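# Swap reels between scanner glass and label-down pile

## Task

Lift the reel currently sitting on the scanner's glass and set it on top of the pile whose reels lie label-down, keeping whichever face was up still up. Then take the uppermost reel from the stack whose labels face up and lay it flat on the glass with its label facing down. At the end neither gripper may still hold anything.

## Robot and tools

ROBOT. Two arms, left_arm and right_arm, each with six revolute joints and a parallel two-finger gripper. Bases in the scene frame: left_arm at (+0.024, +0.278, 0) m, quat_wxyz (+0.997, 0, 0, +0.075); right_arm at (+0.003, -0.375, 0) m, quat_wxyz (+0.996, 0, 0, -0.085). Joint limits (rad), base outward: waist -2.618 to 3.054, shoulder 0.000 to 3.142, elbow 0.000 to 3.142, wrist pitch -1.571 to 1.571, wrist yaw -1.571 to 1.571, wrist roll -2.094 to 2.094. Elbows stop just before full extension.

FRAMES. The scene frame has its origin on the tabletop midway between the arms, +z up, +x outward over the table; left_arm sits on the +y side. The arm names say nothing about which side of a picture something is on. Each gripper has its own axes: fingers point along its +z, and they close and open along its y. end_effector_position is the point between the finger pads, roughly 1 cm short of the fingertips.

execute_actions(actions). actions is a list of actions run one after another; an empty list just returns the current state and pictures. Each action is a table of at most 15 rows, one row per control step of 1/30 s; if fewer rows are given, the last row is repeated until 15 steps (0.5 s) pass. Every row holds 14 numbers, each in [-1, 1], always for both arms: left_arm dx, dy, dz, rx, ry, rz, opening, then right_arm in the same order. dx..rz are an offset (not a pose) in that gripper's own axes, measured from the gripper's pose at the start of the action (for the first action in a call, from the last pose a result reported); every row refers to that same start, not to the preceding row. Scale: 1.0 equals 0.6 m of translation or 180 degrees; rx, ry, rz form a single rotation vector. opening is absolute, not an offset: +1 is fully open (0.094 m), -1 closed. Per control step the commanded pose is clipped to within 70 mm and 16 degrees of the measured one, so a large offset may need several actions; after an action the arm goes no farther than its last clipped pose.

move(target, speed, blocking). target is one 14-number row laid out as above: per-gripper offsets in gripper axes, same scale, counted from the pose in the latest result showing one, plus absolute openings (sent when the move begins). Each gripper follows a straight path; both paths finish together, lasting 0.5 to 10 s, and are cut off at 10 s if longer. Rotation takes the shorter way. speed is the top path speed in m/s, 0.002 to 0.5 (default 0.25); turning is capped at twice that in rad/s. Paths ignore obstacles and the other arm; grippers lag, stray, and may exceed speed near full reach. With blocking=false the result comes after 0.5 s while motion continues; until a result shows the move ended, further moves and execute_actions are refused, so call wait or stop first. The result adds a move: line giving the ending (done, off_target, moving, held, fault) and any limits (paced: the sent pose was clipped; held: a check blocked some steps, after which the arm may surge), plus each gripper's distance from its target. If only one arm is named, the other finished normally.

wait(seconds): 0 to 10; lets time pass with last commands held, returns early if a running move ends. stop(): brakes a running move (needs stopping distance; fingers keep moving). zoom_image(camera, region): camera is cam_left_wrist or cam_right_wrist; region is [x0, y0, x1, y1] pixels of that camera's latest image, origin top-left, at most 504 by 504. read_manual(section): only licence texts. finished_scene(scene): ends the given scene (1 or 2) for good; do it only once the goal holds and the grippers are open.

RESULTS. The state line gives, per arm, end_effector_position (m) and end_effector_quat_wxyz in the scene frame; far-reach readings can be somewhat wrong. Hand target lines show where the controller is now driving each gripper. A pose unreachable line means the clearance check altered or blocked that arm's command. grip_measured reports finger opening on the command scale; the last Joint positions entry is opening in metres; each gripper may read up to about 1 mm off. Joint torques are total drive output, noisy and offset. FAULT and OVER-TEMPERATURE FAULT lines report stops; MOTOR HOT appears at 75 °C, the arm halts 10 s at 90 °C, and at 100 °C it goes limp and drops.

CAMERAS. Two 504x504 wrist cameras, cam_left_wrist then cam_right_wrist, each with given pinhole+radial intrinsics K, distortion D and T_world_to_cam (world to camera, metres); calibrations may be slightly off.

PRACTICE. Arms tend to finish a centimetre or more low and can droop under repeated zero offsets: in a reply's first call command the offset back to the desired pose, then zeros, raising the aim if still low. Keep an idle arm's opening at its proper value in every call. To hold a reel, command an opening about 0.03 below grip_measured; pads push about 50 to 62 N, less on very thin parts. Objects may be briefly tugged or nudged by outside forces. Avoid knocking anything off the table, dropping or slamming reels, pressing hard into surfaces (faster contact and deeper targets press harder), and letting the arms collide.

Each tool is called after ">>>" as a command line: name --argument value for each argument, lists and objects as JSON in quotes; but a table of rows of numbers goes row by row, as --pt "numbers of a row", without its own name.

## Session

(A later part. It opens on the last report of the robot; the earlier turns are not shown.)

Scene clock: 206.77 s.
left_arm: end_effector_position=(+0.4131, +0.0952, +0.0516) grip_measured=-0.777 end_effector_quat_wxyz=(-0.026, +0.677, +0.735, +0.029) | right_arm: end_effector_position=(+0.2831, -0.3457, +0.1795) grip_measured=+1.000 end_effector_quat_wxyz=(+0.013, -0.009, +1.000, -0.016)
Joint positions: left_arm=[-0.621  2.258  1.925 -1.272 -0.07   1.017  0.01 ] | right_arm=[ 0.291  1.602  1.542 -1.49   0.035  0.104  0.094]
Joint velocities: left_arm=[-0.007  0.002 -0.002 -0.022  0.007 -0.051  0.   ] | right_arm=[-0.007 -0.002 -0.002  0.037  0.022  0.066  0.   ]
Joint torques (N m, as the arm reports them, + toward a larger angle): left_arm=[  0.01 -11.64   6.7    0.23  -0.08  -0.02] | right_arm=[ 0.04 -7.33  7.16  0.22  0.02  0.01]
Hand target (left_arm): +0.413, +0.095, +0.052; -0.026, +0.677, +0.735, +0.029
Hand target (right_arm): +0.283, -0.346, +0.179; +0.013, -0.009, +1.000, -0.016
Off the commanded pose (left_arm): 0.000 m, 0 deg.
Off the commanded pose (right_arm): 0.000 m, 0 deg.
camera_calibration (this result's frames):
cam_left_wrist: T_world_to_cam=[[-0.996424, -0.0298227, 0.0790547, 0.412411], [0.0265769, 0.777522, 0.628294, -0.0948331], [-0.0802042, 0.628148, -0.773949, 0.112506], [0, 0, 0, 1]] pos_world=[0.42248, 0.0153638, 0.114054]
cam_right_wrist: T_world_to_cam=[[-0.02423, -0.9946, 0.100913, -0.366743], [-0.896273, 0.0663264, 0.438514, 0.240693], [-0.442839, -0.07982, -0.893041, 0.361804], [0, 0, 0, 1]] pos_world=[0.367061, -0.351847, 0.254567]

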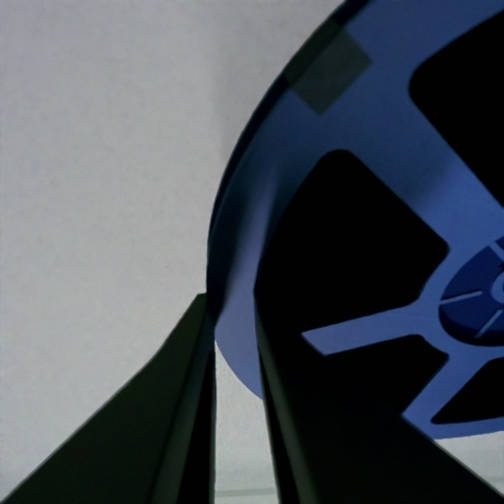

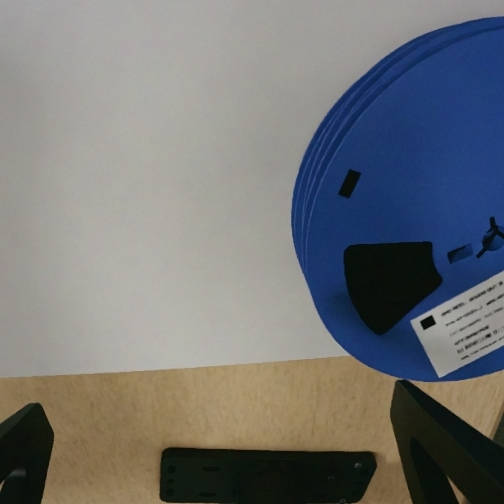

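Caught the rim (10 mm). Lift slowly.

>>> move --target '[0,0,-0.12,0,0,0,-0.9,0,0,0,0,0,0,1]' --speed 0.05

Scene clock: 211.07 s.
left_arm: end_effector_position=(+0.4122, +0.0928, +0.1179) grip_measured=-0.898 end_effector_quat_wxyz=(-0.028, +0.678, +0.734, +0.029) | right_arm: end_effector_position=(+0.2831, -0.3457, +0.1795) grip_measured=+1.000 end_effector_quat_wxyz=(+0.013, -0.009, +1.000, -0.016)
Joint positions: left_arm=[-0.627  2.282  2.23  -1.558 -0.071  1.013  0.005] | right_arm=[ 0.291  1.602  1.542 -1.49   0.035  0.104  0.094]
Joint velocities: left_arm=[-0.007 -0.002  0.017 -0.051  0.007 -0.051 -0.002] | right_arm=[-0.017 -0.002  0.012 -0.022  0.051  0.154  0.   ]
Joint torques (N m, as the arm reports them, + toward a larger angle): left_arm=[ -0.52 -11.41   9.42   0.03  -0.07  -0.12] | right_arm=[ 0.03 -7.35  7.18  0.2   0.01  0.02]
Hand target (left_arm): +0.411, +0.089, +0.123; -0.025, +0.677, +0.735, +0.029
Hand target (right_arm): +0.283, -0.346, +0.179; +0.013, -0.009, +1.000, -0.016
Off the commanded pose (left_arm): 0.006 m, 0 deg.
Off the commanded pose (right_arm): 0.000 m, 0 deg.
move: done
camera_calibration (this result's frames):
cam_left_wrist: T_world_to_cam=[[-0.996122, -0.0281488, 0.0833563, 0.405402], [0.0308679, 0.775395, 0.630721, -0.136528], [-0.0823881, 0.630849, -0.771519, 0.165593], [0, 0, 0, 1]] pos_world=[0.421687, 0.0128106, 0.180077]
cam_right_wrist: T_world_to_cam=[[-0.02423, -0.9946, 0.100913, -0.366743], [-0.896273, 0.0663264, 0.438514, 0.240693], [-0.442839, -0.07982, -0.893041, 0.361804], [0, 0, 0, 1]] pos_world=[0.367061, -0.351847, 0.254567]

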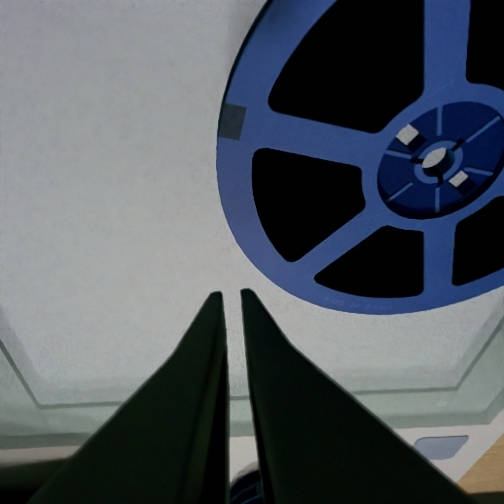

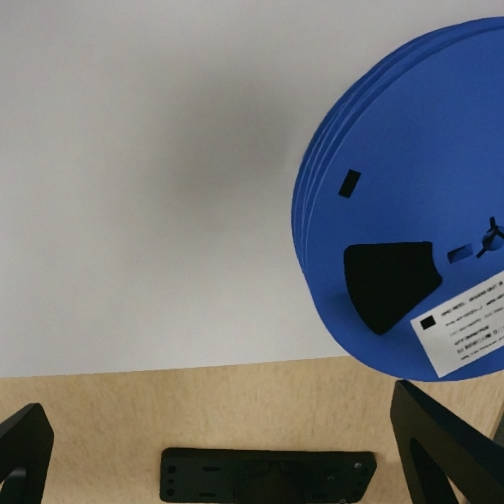

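>>> move --target '[0,-0.13,0.07,0,0,-0.067,0.7,0,0,0,0,0,0,1]' --speed 0.15

Scene clock: 224.90 s.
left_arm: end_effector_position=(+0.3354, +0.0944, +0.0683) grip_measured=+0.698 end_effector_quat_wxyz=(-0.042, +0.599, +0.799, +0.032) | right_arm: end_effector_position=(+0.2831, -0.3457, +0.1795) grip_measured=+1.000 end_effector_quat_wxyz=(+0.013, -0.009, +1.000, -0.016)
Joint positions: left_arm=[-0.721  2.012  1.606 -1.244 -0.071  0.713  0.08 ] | right_arm=[ 0.291  1.602  1.542 -1.49   0.035  0.104  0.094]
Joint velocities: left_arm=[ 0.002 -0.007  0.007 -0.007  0.022 -0.081 -0.001] | right_arm=[ 0.007 -0.002 -0.002 -0.051 -0.022  0.022  0.   ]
Joint torques (N m, as the arm reports them, + toward a larger angle): left_arm=[ -0.47 -11.71   5.24   0.27  -0.05  -0.12] | right_arm=[ 0.05 -7.35  7.21  0.21  0.02  0.02]
Hand target (left_arm): +0.335, +0.091, +0.075; -0.027, +0.597, +0.801, +0.032
Hand target (right_arm): +0.283, -0.346, +0.179; +0.013, -0.009, +1.000, -0.016
Off the commanded pose (left_arm): 0.009 m, 2 deg.
Off the commanded pose (right_arm): 0.000 m, 0 deg.
move: done
camera_calibration (this result's frames):
cam_left_wrist: T_world_to_cam=[[-0.968736, -0.232125, 0.0875718, 0.342929], [-0.120986, 0.750167, 0.650086, -0.0521355], [-0.216595, 0.619167, -0.754797, 0.165049], [0, 0, 0, 1]] pos_world=[0.361649, 0.01652, 0.12844]
cam_right_wrist: T_world_to_cam=[[-0.02423, -0.9946, 0.100913, -0.366743], [-0.896273, 0.0663264, 0.438514, 0.240693], [-0.442839, -0.07982, -0.893041, 0.361804], [0, 0, 0, 1]] pos_world=[0.367061, -0.351847, 0.254567]

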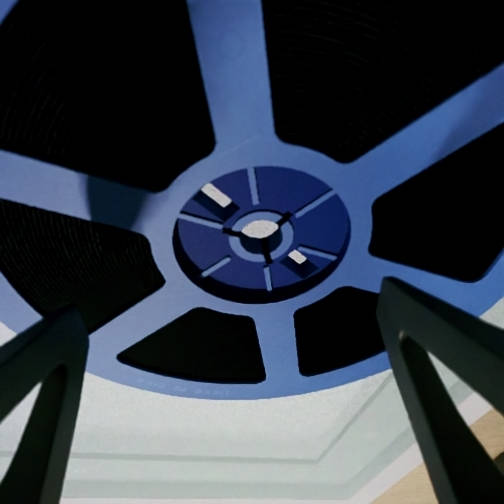

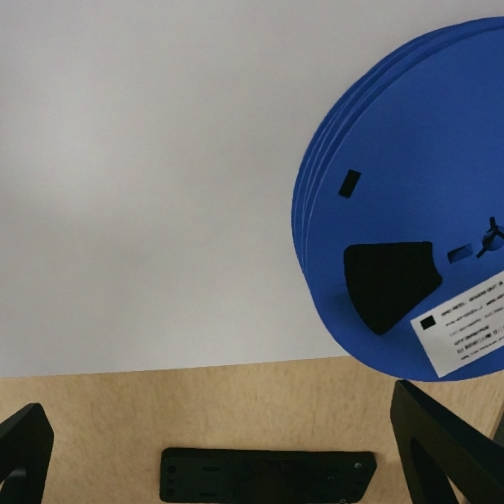

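>>> execute_actions --actions '[[[-0.028,-0.008,0,-0.015,0.02,0,0.6,0,0,0,0,0,0,1]],[[-0.018,-0.005,0.06,0,0,0,0.6,0,0,0,0,0,0,1]],[[0,0,0,0,0,0,0.6,0,0,0,0,0,0,1]]]'

Scene clock: 234.57 s.
left_arm: end_effector_position=(+0.3309, +0.0752, +0.0530) grip_measured=+0.601 end_effector_quat_wxyz=(-0.049, +0.605, +0.792, +0.063) | right_arm: end_effector_position=(+0.2831, -0.3457, +0.1795) grip_measured=+1.000 end_effector_quat_wxyz=(+0.013, -0.009, +1.000, -0.016)
Joint positions: left_arm=[-0.798  2.065  1.616 -1.22  -0.127  0.65   0.075] | right_arm=[ 0.291  1.602  1.542 -1.49   0.035  0.104  0.094]
Joint velocities: left_arm=[-0.012 -0.002 -0.017 -0.037 -0.037 -0.051 -0.   ] | right_arm=[-0.002  0.007 -0.002  0.037  0.051 -0.022  0.   ]
Joint torques (N m, as the arm reports them, + toward a larger angle): left_arm=[ 0.01 -9.64  6.41  0.11 -0.11 -0.02] | right_arm=[ 0.06 -7.35  7.13  0.2   0.02  0.01]
Hand target (left_arm): +0.331, +0.075, +0.052; -0.051, +0.605, +0.792, +0.063
Hand target (right_arm): +0.283, -0.346, +0.179; +0.013, -0.009, +1.000, -0.016
Off the commanded pose (left_arm): 0.001 m, 0 deg.
Off the commanded pose (right_arm): 0.000 m, 0 deg.
camera_calibration (this result's frames):
cam_left_wrist: T_world_to_cam=[[-0.975046, -0.216253, 0.0501925, 0.338336], [-0.122854, 0.713926, 0.68936, -0.0269941], [-0.18491, 0.665991, -0.722678, 0.148699], [0, 0, 0, 1]] pos_world=[0.354072, -0.0065943, 0.109088]
cam_right_wrist: T_world_to_cam=[[-0.02423, -0.9946, 0.100913, -0.366743], [-0.896273, 0.0663264, 0.438514, 0.240693], [-0.442839, -0.07982, -0.893041, 0.361804], [0, 0, 0, 1]] pos_world=[0.367061, -0.351847, 0.254567]

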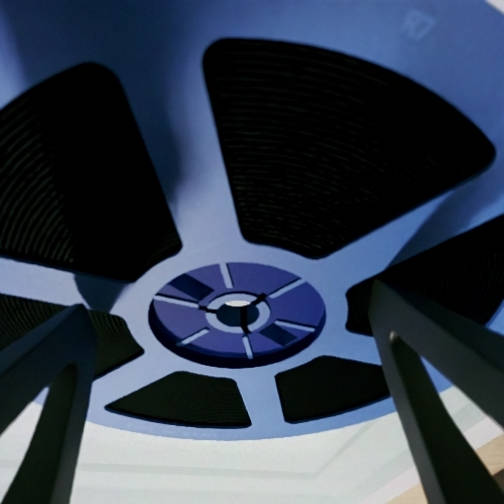

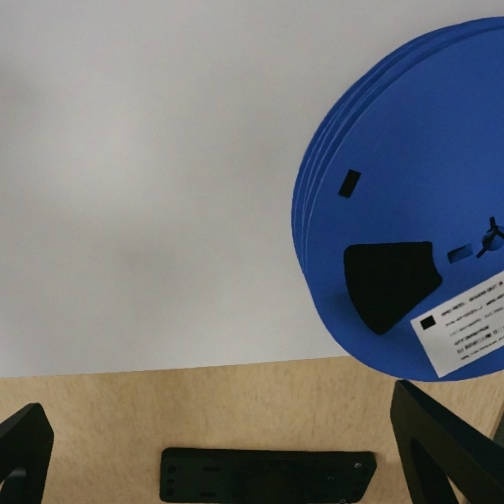

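>>> execute_actions --actions '[[[0.008,0,-0.02,0.013,-0.049,-0.045,0.6,0,0,0,0,0,0,1]],[[0,0,0,0,0,0,0.6,0,0,0,0,0,0,1]]]'

Scene clock: 245.17 s.
left_arm: end_effector_position=(+0.3298, +0.0823, +0.0618) grip_measured=+0.601 end_effector_quat_wxyz=(-0.011, +0.555, +0.832, +0.012) | right_arm: end_effector_position=(+0.2831, -0.3457, +0.1795) grip_measured=+1.000 end_effector_quat_wxyz=(+0.013, -0.009, +1.000, -0.016)
Joint positions: left_arm=[-0.735  1.968  1.52  -1.145 -0.025  0.592  0.075] | right_arm=[ 0.291  1.602  1.542 -1.49   0.035  0.104  0.094]
Joint velocities: left_arm=[ 0.007 -0.002  0.002  0.007  0.022  0.007 -0.002] | right_arm=[-0.007 -0.002 -0.007 -0.022 -0.007  0.007  0.   ]
Joint torques (N m, as the arm reports them, + toward a larger angle): left_arm=[-0.05 -9.22  6.63  0.25 -0.05 -0.02] | right_arm=[ 0.03 -7.33  7.17  0.21  0.02  0.02]
Hand target (left_arm): +0.330, +0.082, +0.062; -0.011, +0.555, +0.832, +0.012
Hand target (right_arm): +0.283, -0.346, +0.179; +0.013, -0.009, +1.000, -0.016
Off the commanded pose (left_arm): 0.000 m, 0 deg.
Off the commanded pose (right_arm): 0.000 m, 0 deg.
camera_calibration (this result's frames):
cam_left_wrist: T_world_to_cam=[[-0.940537, -0.331013, 0.0762905, 0.334745], [-0.224146, 0.773516, 0.592817, -0.003786], [-0.255242, 0.540467, -0.801715, 0.188496], [0, 0, 0, 1]] pos_world=[0.362103, 0.0118575, 0.127827]
cam_right_wrist: T_world_to_cam=[[-0.02423, -0.9946, 0.100913, -0.366743], [-0.896273, 0.0663264, 0.438514, 0.240693], [-0.442839, -0.07982, -0.893041, 0.361804], [0, 0, 0, 1]] pos_world=[0.367061, -0.351847, 0.254567]

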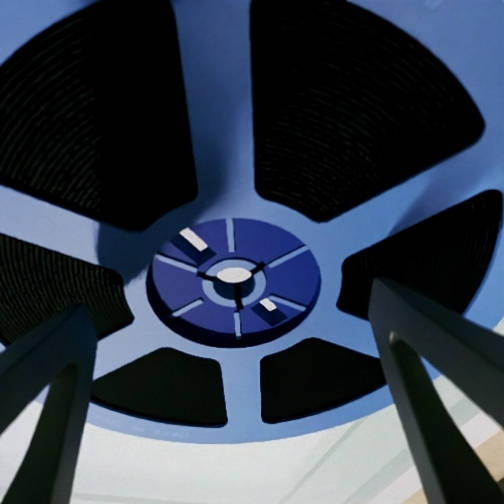

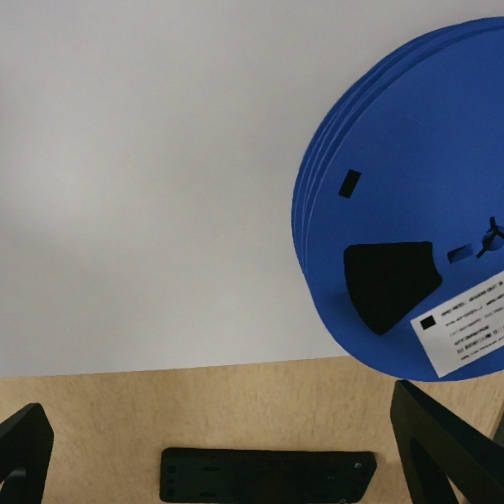

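>>> execute_actions --actions '[[[0,0.004,0.035,0,0,0,0.6,0,0,0,0,0,0,1]],[[0,0,0.02,0,0,0,0.6,0,0,0,0,0,0,1]],[[0,0,0.015,0,0,0,0.35,0,0,0,0,0,0,1]],[[0,0,0.015,0,0,0,0.1,0,0,0,0,0,0,1]],[[0,0,0,0,0,0,0.1,0,0,0,0,0,0,1]]]'

Scene clock: 252.10 s.
left_arm: end_effector_position=(+0.3303, +0.0803, +0.0510) grip_measured=+0.102 end_effector_quat_wxyz=(-0.007, +0.555, +0.832, +0.007) | right_arm: end_effector_position=(+0.2831, -0.3457, +0.1795) grip_measured=+1.000 end_effector_quat_wxyz=(+0.013, -0.009, +1.000, -0.016)
Joint positions: left_arm=[-0.733  1.975  1.487 -1.096 -0.014  0.594  0.052] | right_arm=[ 0.291  1.602  1.542 -1.49   0.035  0.104  0.094]
Joint velocities: left_arm=[-0.002 -0.007  0.002 -0.139  0.007  0.11   0.   ] | right_arm=[-0.007  0.002 -0.007  0.022 -0.022 -0.051  0.   ]
Joint torques (N m, as the arm reports them, + toward a larger angle): left_arm=[ 0.01 -9.26  6.59  0.27 -0.05 -0.02] | right_arm=[ 0.04 -7.34  7.2   0.2   0.02  0.01]
Hand target (left_arm): +0.330, +0.080, +0.051; -0.007, +0.555, +0.832, +0.007
Hand target (right_arm): +0.283, -0.346, +0.179; +0.013, -0.009, +1.000, -0.016
Off the commanded pose (left_arm): 0.000 m, 0 deg.
Off the commanded pose (right_arm): 0.000 m, 0 deg.
camera_calibration (this result's frames):
cam_left_wrist: T_world_to_cam=[[-0.940559, -0.330133, 0.0797492, 0.335182], [-0.224928, 0.781428, 0.582046, 0.00441046], [-0.254471, 0.529511, -0.809236, 0.182084], [0, 0, 0, 1]] pos_world=[0.362585, 0.010793, 0.118051]
cam_right_wrist: T_world_to_cam=[[-0.02423, -0.9946, 0.100913, -0.366743], [-0.896273, 0.0663264, 0.438514, 0.240693], [-0.442839, -0.07982, -0.893041, 0.361804], [0, 0, 0, 1]] pos_world=[0.367061, -0.351847, 0.254567]

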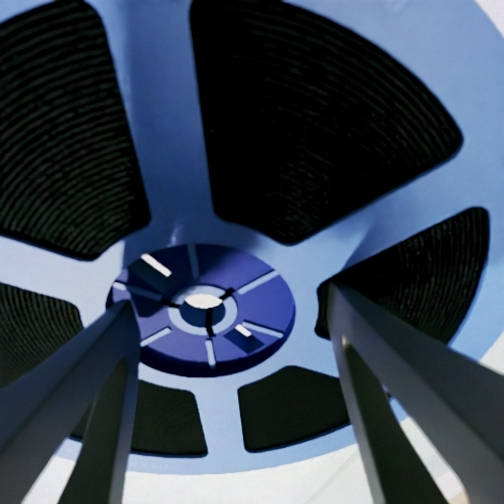

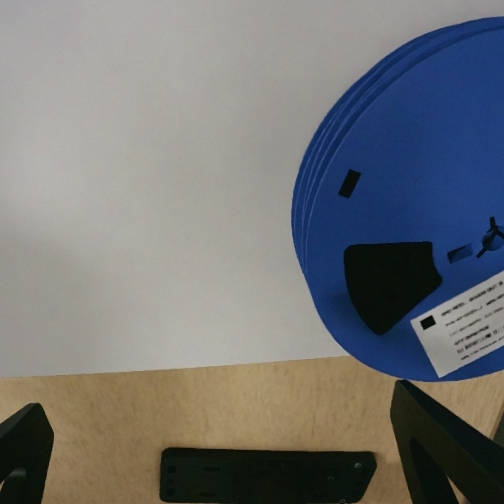

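>>> execute_actions --actions '[[[0,0,-0.02,0,0,0,0.1,0,0,0,0,0,0,1]],[[0,0.016,0,0,0,0,-0.45,0,0,0,0,0,0,1]],[[0,0,0,0,0,0,-0.45,0,0,0,0,0,0,1]]]'

Scene clock: 263.13 s.
left_arm: end_effector_position=(+0.3268, +0.0861, +0.0509) grip_measured=-0.448 end_effector_quat_wxyz=(-0.022, +0.555, +0.832, +0.004) | right_arm: end_effector_position=(+0.2831, -0.3457, +0.1795) grip_measured=+1.000 end_effector_quat_wxyz=(+0.013, -0.009, +1.000, -0.016)
Joint positions: left_arm=[-0.722  1.981  1.494 -1.127 -0.008  0.604  0.026] | right_arm=[ 0.291  1.602  1.542 -1.49   0.035  0.104  0.094]
Joint velocities: left_arm=[ 0.002 -0.007 -0.017 -0.007  0.037  0.081  0.   ] | right_arm=[ 0.007  0.002 -0.007  0.007 -0.037  0.037  0.   ]
Joint torques (N m, as the arm reports them, + toward a larger angle): left_arm=[ 0.03 -9.24  6.54  0.2  -0.04 -0.02] | right_arm=[ 0.04 -7.32  7.14  0.21  0.01  0.02]
Hand target (left_arm): +0.327, +0.086, +0.051; -0.022, +0.555, +0.832, +0.004
Hand target (right_arm): +0.283, -0.346, +0.179; +0.013, -0.009, +1.000, -0.016
Off the commanded pose (left_arm): 0.000 m, 0 deg.
Off the commanded pose (right_arm): 0.000 m, 0 deg.
camera_calibration (this result's frames):
cam_left_wrist: T_world_to_cam=[[-0.937736, -0.331677, 0.10316, 0.331763], [-0.208354, 0.774741, 0.596963, -0.00648434], [-0.277921, 0.538299, -0.795609, 0.184257], [0, 0, 0, 1]] pos_world=[0.360964, 0.0158764, 0.116243]
cam_right_wrist: T_world_to_cam=[[-0.02423, -0.9946, 0.100913, -0.366743], [-0.896273, 0.0663264, 0.438514, 0.240693], [-0.442839, -0.07982, -0.893041, 0.361804], [0, 0, 0, 1]] pos_world=[0.367061, -0.351847, 0.254567]

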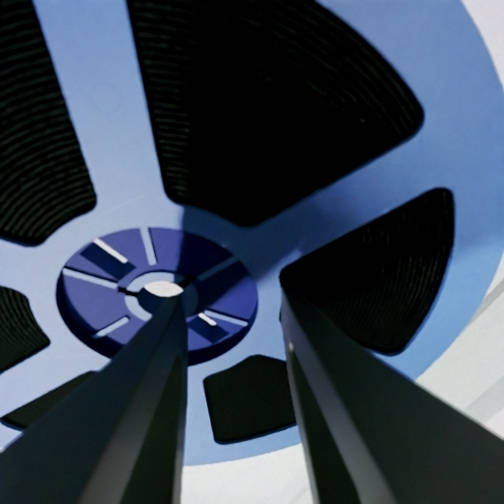

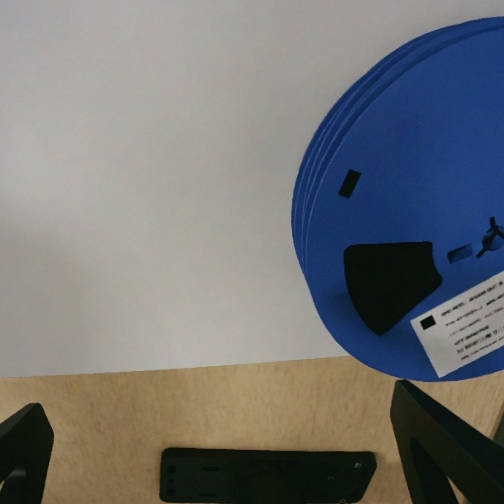

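>>> execute_actions --actions '[[[0,0,0.03,0,0,0,-0.6,0,0,0,0,0,0,1]],[[0,0,0.03,0,0,0,-0.8,0,0,0,0,0,0,1]],[[0,0,0.01,0,0,0,-0.9,0,0,0,0,0,0,1]]]'

Scene clock: 271.80 s.
left_arm: end_effector_position=(+0.3202, +0.0826, +0.0500) grip_measured=-0.888 end_effector_quat_wxyz=(-0.021, +0.556, +0.831, -0.013) | right_arm: end_effector_position=(+0.2831, -0.3457, +0.1795) grip_measured=+1.000 end_effector_quat_wxyz=(+0.013, -0.009, +1.000, -0.016)
Joint positions: left_arm=[-0.724  1.968  1.471 -1.117  0.025  0.605  0.005] | right_arm=[ 0.291  1.602  1.542 -1.49   0.035  0.104  0.094]
Joint velocities: left_arm=[0.002 0.002 0.002 0.081 0.037 0.007 0.   ] | right_arm=[ 0.007 -0.017  0.002  0.037 -0.022  0.037  0.   ]
Joint torques (N m, as the arm reports them, + toward a larger angle): left_arm=[ 0.04 -8.6   4.82  0.44 -0.07 -0.04] | right_arm=[ 0.04 -7.34  7.17  0.22  0.02  0.01]
Hand target (left_arm): +0.320, +0.084, +0.044; -0.023, +0.555, +0.832, -0.010
Hand target (right_arm): +0.283, -0.346, +0.179; +0.013, -0.009, +1.000, -0.016
Off the commanded pose (left_arm): 0.007 m, 0 deg.
Off the commanded pose (right_arm): 0.000 m, 0 deg.
camera_calibration (this result's frames):
cam_left_wrist: T_world_to_cam=[[-0.936249, -0.326927, 0.128672, 0.322358], [-0.196818, 0.791417, 0.578724, -0.00873932], [-0.291034, 0.516505, -0.805309, 0.190044], [0, 0, 0, 1]] pos_world=[0.355397, 0.0141455, 0.116623]
cam_right_wrist: T_world_to_cam=[[-0.02423, -0.9946, 0.100913, -0.366743], [-0.896273, 0.0663264, 0.438514, 0.240693], [-0.442839, -0.07982, -0.893041, 0.361804], [0, 0, 0, 1]] pos_world=[0.367061, -0.351847, 0.254567]

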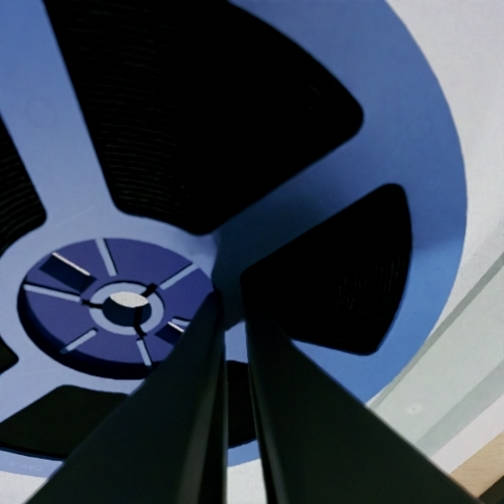

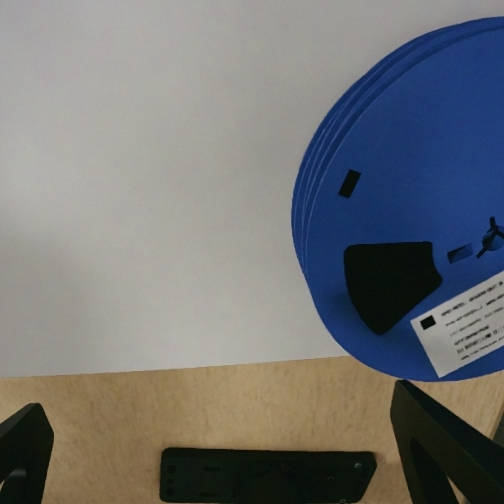

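>>> move --target '[0,0,-0.08,0,0,0,-0.5,0,0,0,0,0,0,1]'

>>> move --target '[0.13,-0.06,-0.02,-0.283,-0.14,0.268,-0.5,0,0,0,0,0,0,1]'

Scene clock: 312.10 s.
left_arm: end_effector_position=(+0.3186, +0.0847, +0.0824) grip_measured=-0.502 end_effector_quat_wxyz=(-0.039, +0.555, +0.831, -0.011) | right_arm: end_effector_position=(+0.2831, -0.3457, +0.1795) grip_measured=+1.000 end_effector_quat_wxyz=(+0.013, -0.009, +1.000, -0.016)
Joint positions: left_arm=[-0.723  1.968  1.6   -1.281  0.021  0.605  0.023] | right_arm=[ 0.291  1.602  1.542 -1.49   0.035  0.104  0.094]
Joint velocities: left_arm=[-0.007  0.017  0.017 -0.007  0.066 -0.007 -0.   ] | right_arm=[ 0.002  0.012 -0.007  0.066 -0.037 -0.037  0.   ]
Joint torques (N m, as the arm reports them, + toward a larger angle): left_arm=[  0.06 -11.21   9.29  -0.01   0.    -0.01] | right_arm=[ 0.01 -7.33  7.16  0.21  0.01  0.02]
Hand target (left_arm): +0.321, +0.082, +0.098; -0.021, +0.555, +0.831, -0.013
Hand target (right_arm): +0.283, -0.346, +0.179; +0.013, -0.009, +1.000, -0.016
Off the commanded pose (left_arm): 0.016 m, 2 deg.
Off the commanded pose (right_arm): 0.000 m, 0 deg.
move: off_target (left_arm)
camera_calibration (this result's frames):
cam_left_wrist: T_world_to_cam=[[-0.932294, -0.330488, 0.14699, 0.314933], [-0.181051, 0.7782, 0.601352, -0.035293], [-0.313127, 0.534025, -0.785347, 0.218486], [0, 0, 0, 1]] pos_world=[0.355634, 0.0148693, 0.146519]
cam_right_wrist: T_world_to_cam=[[-0.02423, -0.9946, 0.100913, -0.366743], [-0.896273, 0.0663264, 0.438514, 0.240693], [-0.442839, -0.07982, -0.893041, 0.361804], [0, 0, 0, 1]] pos_world=[0.367061, -0.351847, 0.254567]

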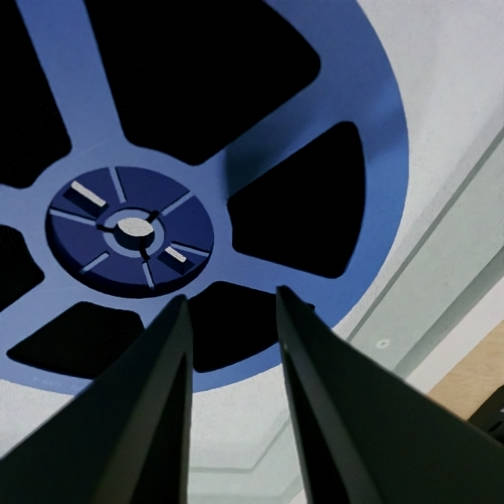

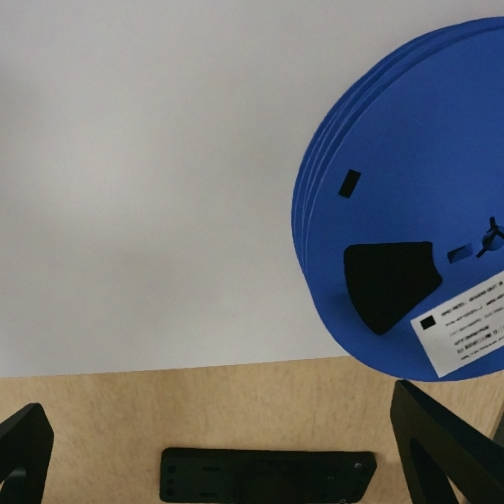

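Scene clock: 315.37 s.
left_arm: end_effector_position=(+0.2575, +0.1427, +0.0961) grip_measured=-0.502 end_effector_quat_wxyz=(+0.364, +0.787, +0.455, +0.202) | right_arm: end_effector_position=(+0.2831, -0.3457, +0.1795) grip_measured=+1.000 end_effector_quat_wxyz=(+0.013, -0.009, +1.000, -0.016)
Joint positions: left_arm=[-0.667  0.791  0.36  -0.28   0.019  1.569  0.023] | right_arm=[ 0.291  1.602  1.542 -1.49   0.035  0.104  0.094]
Joint velocities: left_arm=[-0.012 -0.002 -0.017  0.11   0.066  0.037 -0.   ] | right_arm=[-0.022 -0.012  0.007 -0.007 -0.066 -0.037  0.   ]
Joint torques (N m, as the arm reports them, + toward a larger angle): left_arm=[ 0.77 -1.54  6.93  1.87  0.1   0.05] | right_arm=[ 0.05 -7.3   7.14  0.23  0.02  0.02]
Hand target (left_arm): +0.257, +0.142, +0.099; +0.375, +0.785, +0.450, +0.204
Hand target (right_arm): +0.283, -0.346, +0.179; +0.013, -0.009, +1.000, -0.016
Off the commanded pose (left_arm): 0.005 m, 1 deg.
Off the commanded pose (right_arm): 0.000 m, 0 deg.
move: done
camera_calibration (this result's frames):
cam_left_wrist: T_world_to_cam=[[-0.590394, 0.401845, -0.699969, 0.164003], [0.0998457, 0.896949, 0.430713, -0.1726], [0.800916, 0.184402, -0.569675, -0.0785321], [0, 0, 0, 1]] pos_world=[0.176957, 0.103391, 0.144401]
cam_right_wrist: T_world_to_cam=[[-0.02423, -0.9946, 0.100913, -0.366743], [-0.896273, 0.0663264, 0.438514, 0.240693], [-0.442839, -0.07982, -0.893041, 0.361804], [0, 0, 0, 1]] pos_world=[0.367061, -0.351847, 0.254567]

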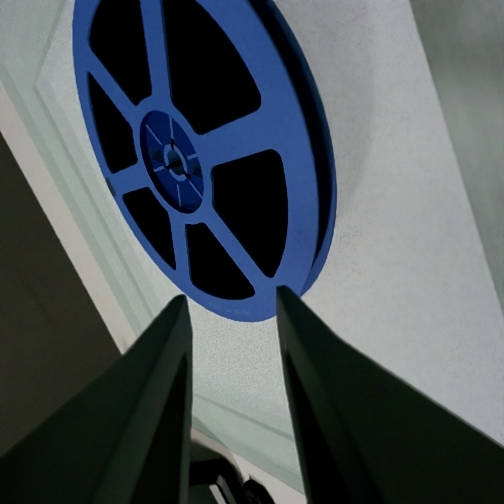

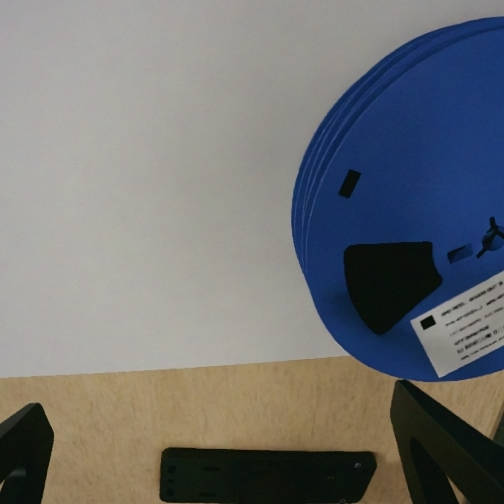

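>>> move --target '[0,-0.066,0.046,0,0,0,-0.5,0,0,0,0,0,0,1]' --speed 0.08

Scene clock: 322.70 s.
left_arm: end_effector_position=(+0.2554, +0.1436, +0.0540) grip_measured=-0.502 end_effector_quat_wxyz=(+0.369, +0.786, +0.452, +0.204) | right_arm: end_effector_position=(+0.2831, -0.3457, +0.1795) grip_measured=+1.000 end_effector_quat_wxyz=(+0.013, -0.009, +1.000, -0.016)
Joint positions: left_arm=[-0.667  0.865  0.194 -0.029  0.021  1.571  0.023] | right_arm=[ 0.291  1.602  1.542 -1.49   0.035  0.104  0.094]
Joint velocities: left_arm=[-0.007  0.007 -0.002 -0.022  0.022  0.037  0.001] | right_arm=[-0.027  0.002 -0.012  0.081 -0.007 -0.037  0.   ]
Joint torques (N m, as the arm reports them, + toward a larger angle): left_arm=[ 0.08  0.71  6.31  1.89 -0.04 -0.04] | right_arm=[ 0.09 -7.28  7.18  0.22  0.01  0.  ]
Hand target (left_arm): +0.254, +0.145, +0.048; +0.364, +0.787, +0.455, +0.202
Hand target (right_arm): +0.283, -0.346, +0.179; +0.013, -0.009, +1.000, -0.016
Off the commanded pose (left_arm): 0.007 m, 1 deg.
Off the commanded pose (right_arm): 0.000 m, 0 deg.
move: done
camera_calibration (this result's frames):
cam_left_wrist: T_world_to_cam=[[-0.582212, 0.399562, -0.708082, 0.131627], [0.0979336, 0.899033, 0.426789, -0.154582], [0.807117, 0.179137, -0.562558, -0.102181], [0, 0, 0, 1]] pos_world=[0.174245, 0.104685, 0.101694]
cam_right_wrist: T_world_to_cam=[[-0.02423, -0.9946, 0.100913, -0.366743], [-0.896273, 0.0663264, 0.438514, 0.240693], [-0.442839, -0.07982, -0.893041, 0.361804], [0, 0, 0, 1]] pos_world=[0.367061, -0.351847, 0.254567]

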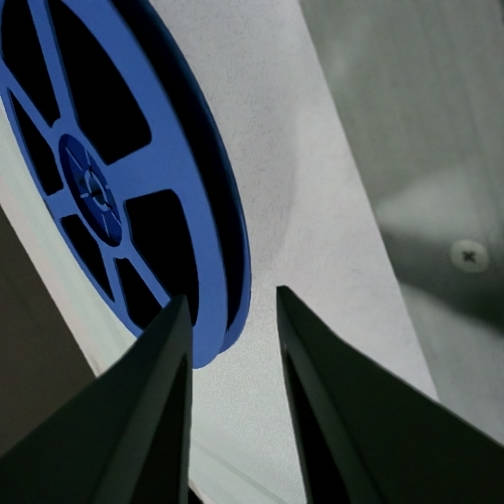

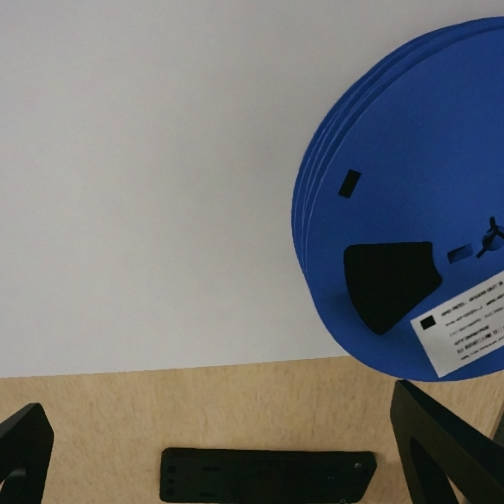

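>>> execute_actions --actions '[[[0,-0.016,0.011,0,0,0,-0.5,0,0,0,0,0,0,1]],[[0,0.01,0.014,0,0,0,-0.5,0,0,0,0,0,0,1]],[[0,0,0,0,0,0,-0.5,0,0,0,0,0,0,1]]]'

Scene clock: 332.67 s.
left_arm: end_effector_position=(+0.2639, +0.1387, +0.0475) grip_measured=-0.502 end_effector_quat_wxyz=(+0.378, +0.781, +0.450, +0.210) | right_arm: end_effector_position=(+0.2831, -0.3457, +0.1795) grip_measured=+1.000 end_effector_quat_wxyz=(+0.013, -0.009, +1.000, -0.016)
Joint positions: left_arm=[-0.667  0.963  0.171  0.115  0.021  1.571  0.023] | right_arm=[ 0.291  1.602  1.542 -1.49   0.035  0.104  0.094]
Joint velocities: left_arm=[-0.022 -0.012 -0.007  0.022 -0.022 -0.022 -0.001] | right_arm=[-0.002  0.017  0.002 -0.007  0.022  0.051  0.   ]
Joint torques (N m, as the arm reports them, + toward a larger angle): left_arm=[ 0.02 -0.64  7.34  1.77 -0.03 -0.02] | right_arm=[ 0.01 -7.34  7.14  0.2   0.    0.02]
Hand target (left_arm): +0.264, +0.139, +0.047; +0.378, +0.782, +0.450, +0.209
Hand target (right_arm): +0.283, -0.346, +0.179; +0.013, -0.009, +1.000, -0.016
Off the commanded pose (left_arm): 0.000 m, 0 deg.
Off the commanded pose (right_arm): 0.000 m, 0 deg.
camera_calibration (this result's frames):
cam_left_wrist: T_world_to_cam=[[-0.567477, 0.3912, -0.724522, 0.13196], [0.0892427, 0.903965, 0.41819, -0.146284], [0.818539, 0.172655, -0.547891, -0.114648], [0, 0, 0, 1]] pos_world=[0.181783, 0.100407, 0.0939679]
cam_right_wrist: T_world_to_cam=[[-0.02423, -0.9946, 0.100913, -0.366743], [-0.896273, 0.0663264, 0.438514, 0.240693], [-0.442839, -0.07982, -0.893041, 0.361804], [0, 0, 0, 1]] pos_world=[0.367061, -0.351847, 0.254567]

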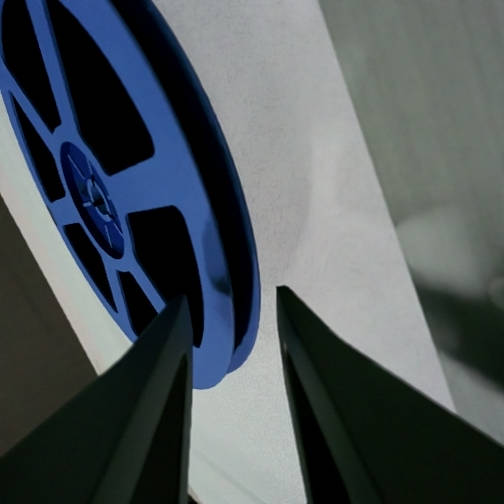

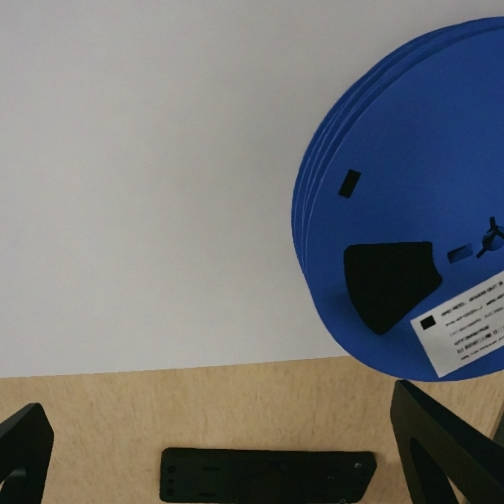

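>>> execute_actions --actions '[[[0,0.014,0.02,0,0,0,-0.5,0,0,0,0,0,0,1]],[[0,0,0,0,0,0,-0.5,0,0,0,0,0,0,1]]]'

Scene clock: 337.70 s.
left_arm: end_effector_position=(+0.2752, +0.1323, +0.0475) grip_measured=-0.502 end_effector_quat_wxyz=(+0.384, +0.779, +0.448, +0.213) | right_arm: end_effector_position=(+0.2831, -0.3457, +0.1795) grip_measured=+1.000 end_effector_quat_wxyz=(+0.013, -0.009, +1.000, -0.016)
Joint positions: left_arm=[-0.667  1.06   0.19   0.208  0.021  1.571  0.023] | right_arm=[ 0.291  1.602  1.542 -1.49   0.035  0.104  0.094]
Joint velocities: left_arm=[ 0.002 -0.007 -0.002  0.037  0.037 -0.022 -0.   ] | right_arm=[-0.007 -0.022 -0.002  0.007 -0.022 -0.022  0.   ]
Joint torques (N m, as the arm reports them, + toward a larger angle): left_arm=[ 0.03 -1.2   7.09  1.78 -0.03 -0.03] | right_arm=[ 0.04 -7.37  7.18  0.22  0.01  0.02]
Hand target (left_arm): +0.275, +0.132, +0.047; +0.384, +0.779, +0.448, +0.213
Hand target (right_arm): +0.283, -0.346, +0.179; +0.013, -0.009, +1.000, -0.016
Off the commanded pose (left_arm): 0.000 m, 0 deg.
Off the commanded pose (right_arm): 0.000 m, 0 deg.
camera_calibration (this result's frames):
cam_left_wrist: T_world_to_cam=[[-0.55828, 0.385981, -0.734399, 0.139481], [0.0840043, 0.906938, 0.412803, -0.140177], [0.825389, 0.168767, -0.53875, -0.124614], [0, 0, 0, 1]] pos_world=[0.1925, 0.0943254, 0.0931651]
cam_right_wrist: T_world_to_cam=[[-0.02423, -0.9946, 0.100913, -0.366743], [-0.896273, 0.0663264, 0.438514, 0.240693], [-0.442839, -0.07982, -0.893041, 0.361804], [0, 0, 0, 1]] pos_world=[0.367061, -0.351847, 0.254567]

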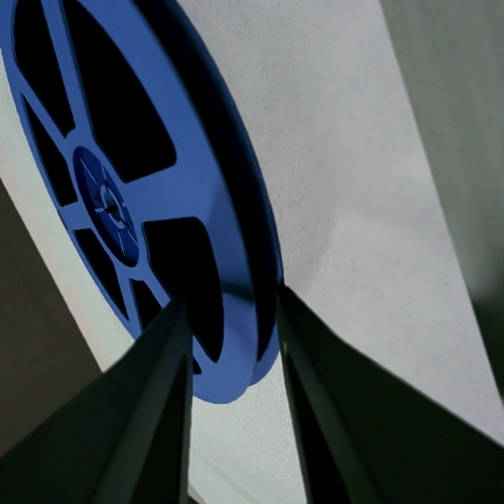

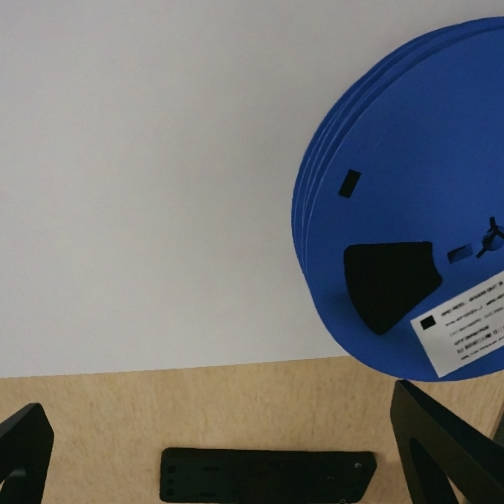

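Tip at gap. Forward a bit more, slightly up, then close.

>>> execute_actions --actions '[[[0,0.016,0.018,0,0,0,-0.5,0,0,0,0,0,0,1]],[[0,0,0,0,0,0,-0.5,0,0,0,0,0,0,1]],[[0,0,0,0,0,0,-0.95,0,0,0,0,0,0,1]],[[0,0,0,0,0,0,-1,0,0,0,0,0,0,1]]]'

Scene clock: 343.60 s.
left_arm: end_effector_position=(+0.2844, +0.1271, +0.0471) grip_measured=-0.986 end_effector_quat_wxyz=(+0.386, +0.778, +0.448, +0.214) | right_arm: end_effector_position=(+0.2831, -0.3457, +0.1795) grip_measured=+1.000 end_effector_quat_wxyz=(+0.013, -0.009, +1.000, -0.016)
Joint positions: left_arm=[-0.667  1.136  0.213  0.265  0.021  1.571  0.001] | right_arm=[ 0.291  1.602  1.542 -1.49   0.035  0.104  0.094]
Joint velocities: left_arm=[-0.002 -0.012 -0.002 -0.007 -0.022  0.022  0.   ] | right_arm=[-0.002 -0.002  0.007 -0.037 -0.022  0.007  0.   ]
Joint torques (N m, as the arm reports them, + toward a larger angle): left_arm=[ 0.03 -1.67  6.89  1.79 -0.03 -0.02] | right_arm=[ 0.03 -7.27  7.18  0.21  0.02  0.02]
Hand target (left_arm): +0.284, +0.127, +0.047; +0.386, +0.778, +0.448, +0.214
Hand target (right_arm): +0.283, -0.346, +0.179; +0.013, -0.009, +1.000, -0.016
Off the commanded pose (left_arm): 0.000 m, 0 deg.
Off the commanded pose (right_arm): 0.000 m, 0 deg.
camera_calibration (this result's frames):
cam_left_wrist: T_world_to_cam=[[-0.555105, 0.384179, -0.737743, 0.145845], [0.0822279, 0.907946, 0.410941, -0.135616], [0.827706, 0.167452, -0.535596, -0.132137], [0, 0, 0, 1]] pos_world=[0.201481, 0.0892283, 0.0925538]
cam_right_wrist: T_world_to_cam=[[-0.02423, -0.9946, 0.100913, -0.366743], [-0.896273, 0.0663264, 0.438514, 0.240693], [-0.442839, -0.07982, -0.893041, 0.361804], [0, 0, 0, 1]] pos_world=[0.367061, -0.351847, 0.254567]

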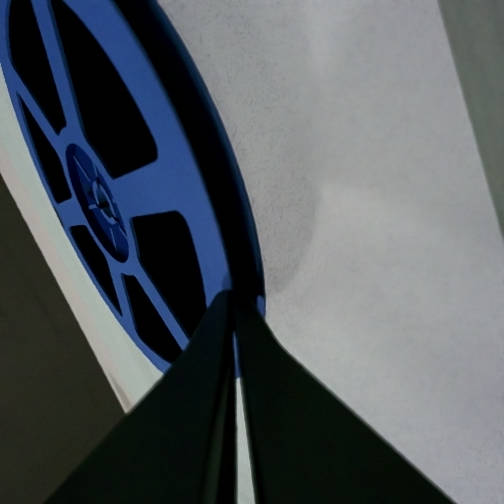

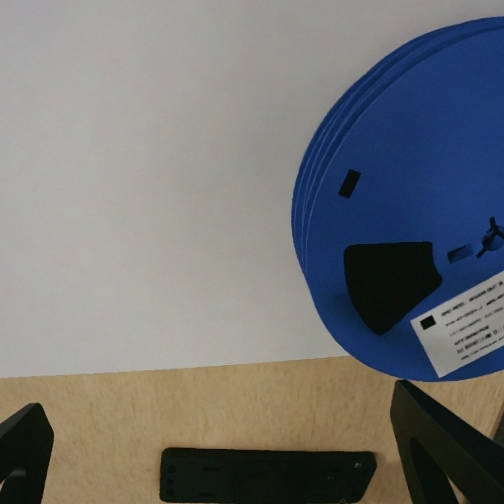

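Seems pinching the flange. Lift.

>>> move --target '[0,0.11,-0.076,0,0,0,-1,0,0,0,0,0,0,1]' --speed 0.05

Scene clock: 361.83 s.
left_arm: end_effector_position=(+0.2829, +0.1279, +0.1091) grip_measured=-0.988 end_effector_quat_wxyz=(+0.369, +0.786, +0.453, +0.204) | right_arm: end_effector_position=(+0.2831, -0.3457, +0.1795) grip_measured=+1.000 end_effector_quat_wxyz=(+0.013, -0.009, +1.000, -0.016)
Joint positions: left_arm=[-0.667  0.946  0.452 -0.207  0.021  1.571  0.001] | right_arm=[ 0.291  1.602  1.542 -1.49   0.035  0.104  0.094]
Joint velocities: left_arm=[-0.007  0.007  0.017 -0.022  0.022  0.007  0.   ] | right_arm=[-0.002 -0.002 -0.002 -0.037 -0.022  0.051  0.   ]
Joint torques (N m, as the arm reports them, + toward a larger angle): left_arm=[-0.08 -3.09 11.09  1.64 -0.04 -0.03] | right_arm=[ 0.06 -7.33  7.15  0.2   0.02  0.01]
Hand target (left_arm): +0.287, +0.125, +0.127; +0.386, +0.778, +0.448, +0.214
Hand target (right_arm): +0.283, -0.346, +0.179; +0.013, -0.009, +1.000, -0.016
Off the commanded pose (left_arm): 0.019 m, 3 deg.
Off the commanded pose (right_arm): 0.000 m, 0 deg.
move: off_target (left_arm)
camera_calibration (this result's frames):
cam_left_wrist: T_world_to_cam=[[-0.582681, 0.399829, -0.707545, 0.192981], [0.0982169, 0.898872, 0.427063, -0.166839], [0.806744, 0.179349, -0.563026, -0.0904758], [0, 0, 0, 1]] pos_world=[0.201823, 0.089034, 0.156853]
cam_right_wrist: T_world_to_cam=[[-0.02423, -0.9946, 0.100913, -0.366743], [-0.896273, 0.0663264, 0.438514, 0.240693], [-0.442839, -0.07982, -0.893041, 0.361804], [0, 0, 0, 1]] pos_world=[0.367061, -0.351847, 0.254567]

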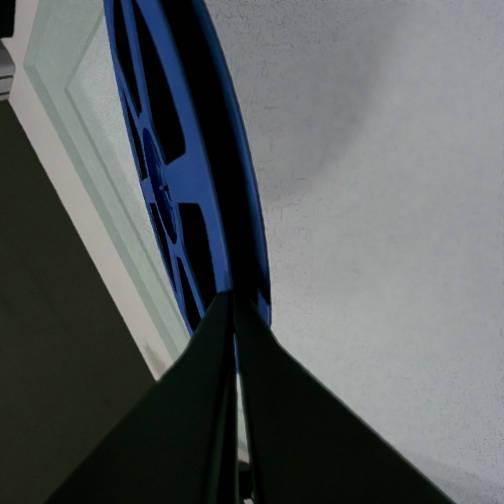

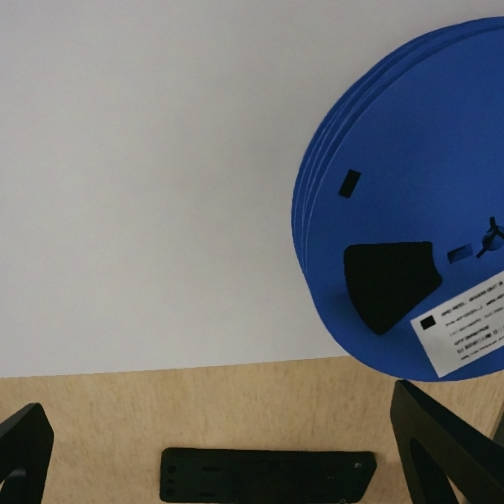

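>>> move --target '[0,0.15,-0.105,0,0,0,-1,0,0,0,0,0,0,1]' --speed 0.1

Scene clock: 370.87 s.
left_arm: end_effector_position=(+0.2882, +0.1249, +0.2113) grip_measured=-0.990 end_effector_quat_wxyz=(+0.367, +0.787, +0.453, +0.203) | right_arm: end_effector_position=(+0.2831, -0.3457, +0.1795) grip_measured=+1.000 end_effector_quat_wxyz=(+0.013, -0.009, +1.000, -0.016)
Joint positions: left_arm=[-0.667  0.954  0.867 -0.618  0.021  1.571  0.   ] | right_arm=[ 0.291  1.602  1.542 -1.49   0.035  0.104  0.094]
Joint velocities: left_arm=[-0.002 -0.012 -0.032 -0.051  0.007 -0.022 -0.001] | right_arm=[-0.012 -0.002  0.002 -0.007  0.022 -0.007  0.   ]
Joint torques (N m, as the arm reports them, + toward a larger angle): left_arm=[-0.11 -0.42 11.06  1.62 -0.05 -0.04] | right_arm=[-0.02 -7.35  7.17  0.21  0.02  0.03]
Hand target (left_arm): +0.290, +0.124, +0.219; +0.369, +0.786, +0.452, +0.204
Hand target (right_arm): +0.283, -0.346, +0.179; +0.013, -0.009, +1.000, -0.016
Off the commanded pose (left_arm): 0.008 m, 0 deg.
Off the commanded pose (right_arm): 0.000 m, 0 deg.
move: done
camera_calibration (this result's frames):
cam_left_wrist: T_world_to_cam=[[-0.585258, 0.401291, -0.704584, 0.269455], [0.0997782, 0.897986, 0.428562, -0.208923], [0.804685, 0.180517, -0.565594, -0.0357254], [0, 0, 0, 1]] pos_world=[0.207294, 0.0859293, 0.259184]
cam_right_wrist: T_world_to_cam=[[-0.02423, -0.9946, 0.100913, -0.366743], [-0.896273, 0.0663264, 0.438514, 0.240693], [-0.442839, -0.07982, -0.893041, 0.361804], [0, 0, 0, 1]] pos_world=[0.367061, -0.351847, 0.254567]

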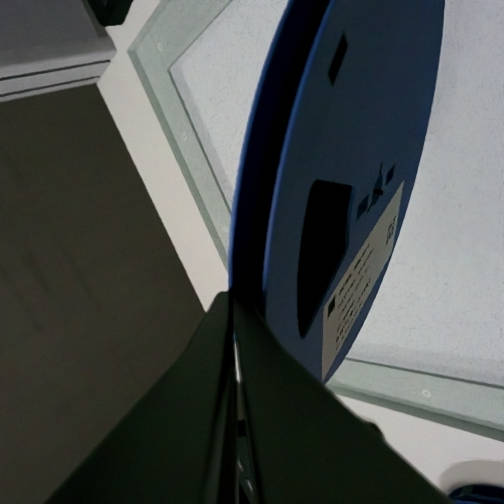

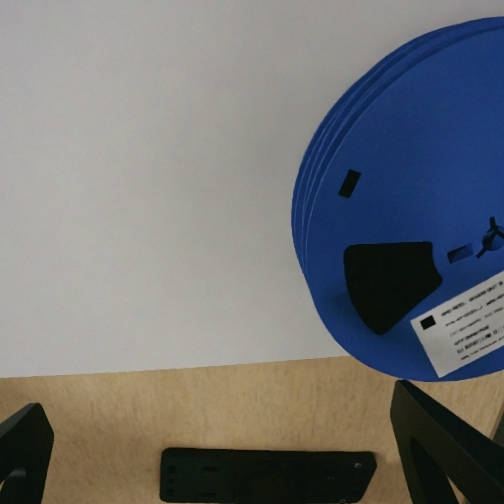

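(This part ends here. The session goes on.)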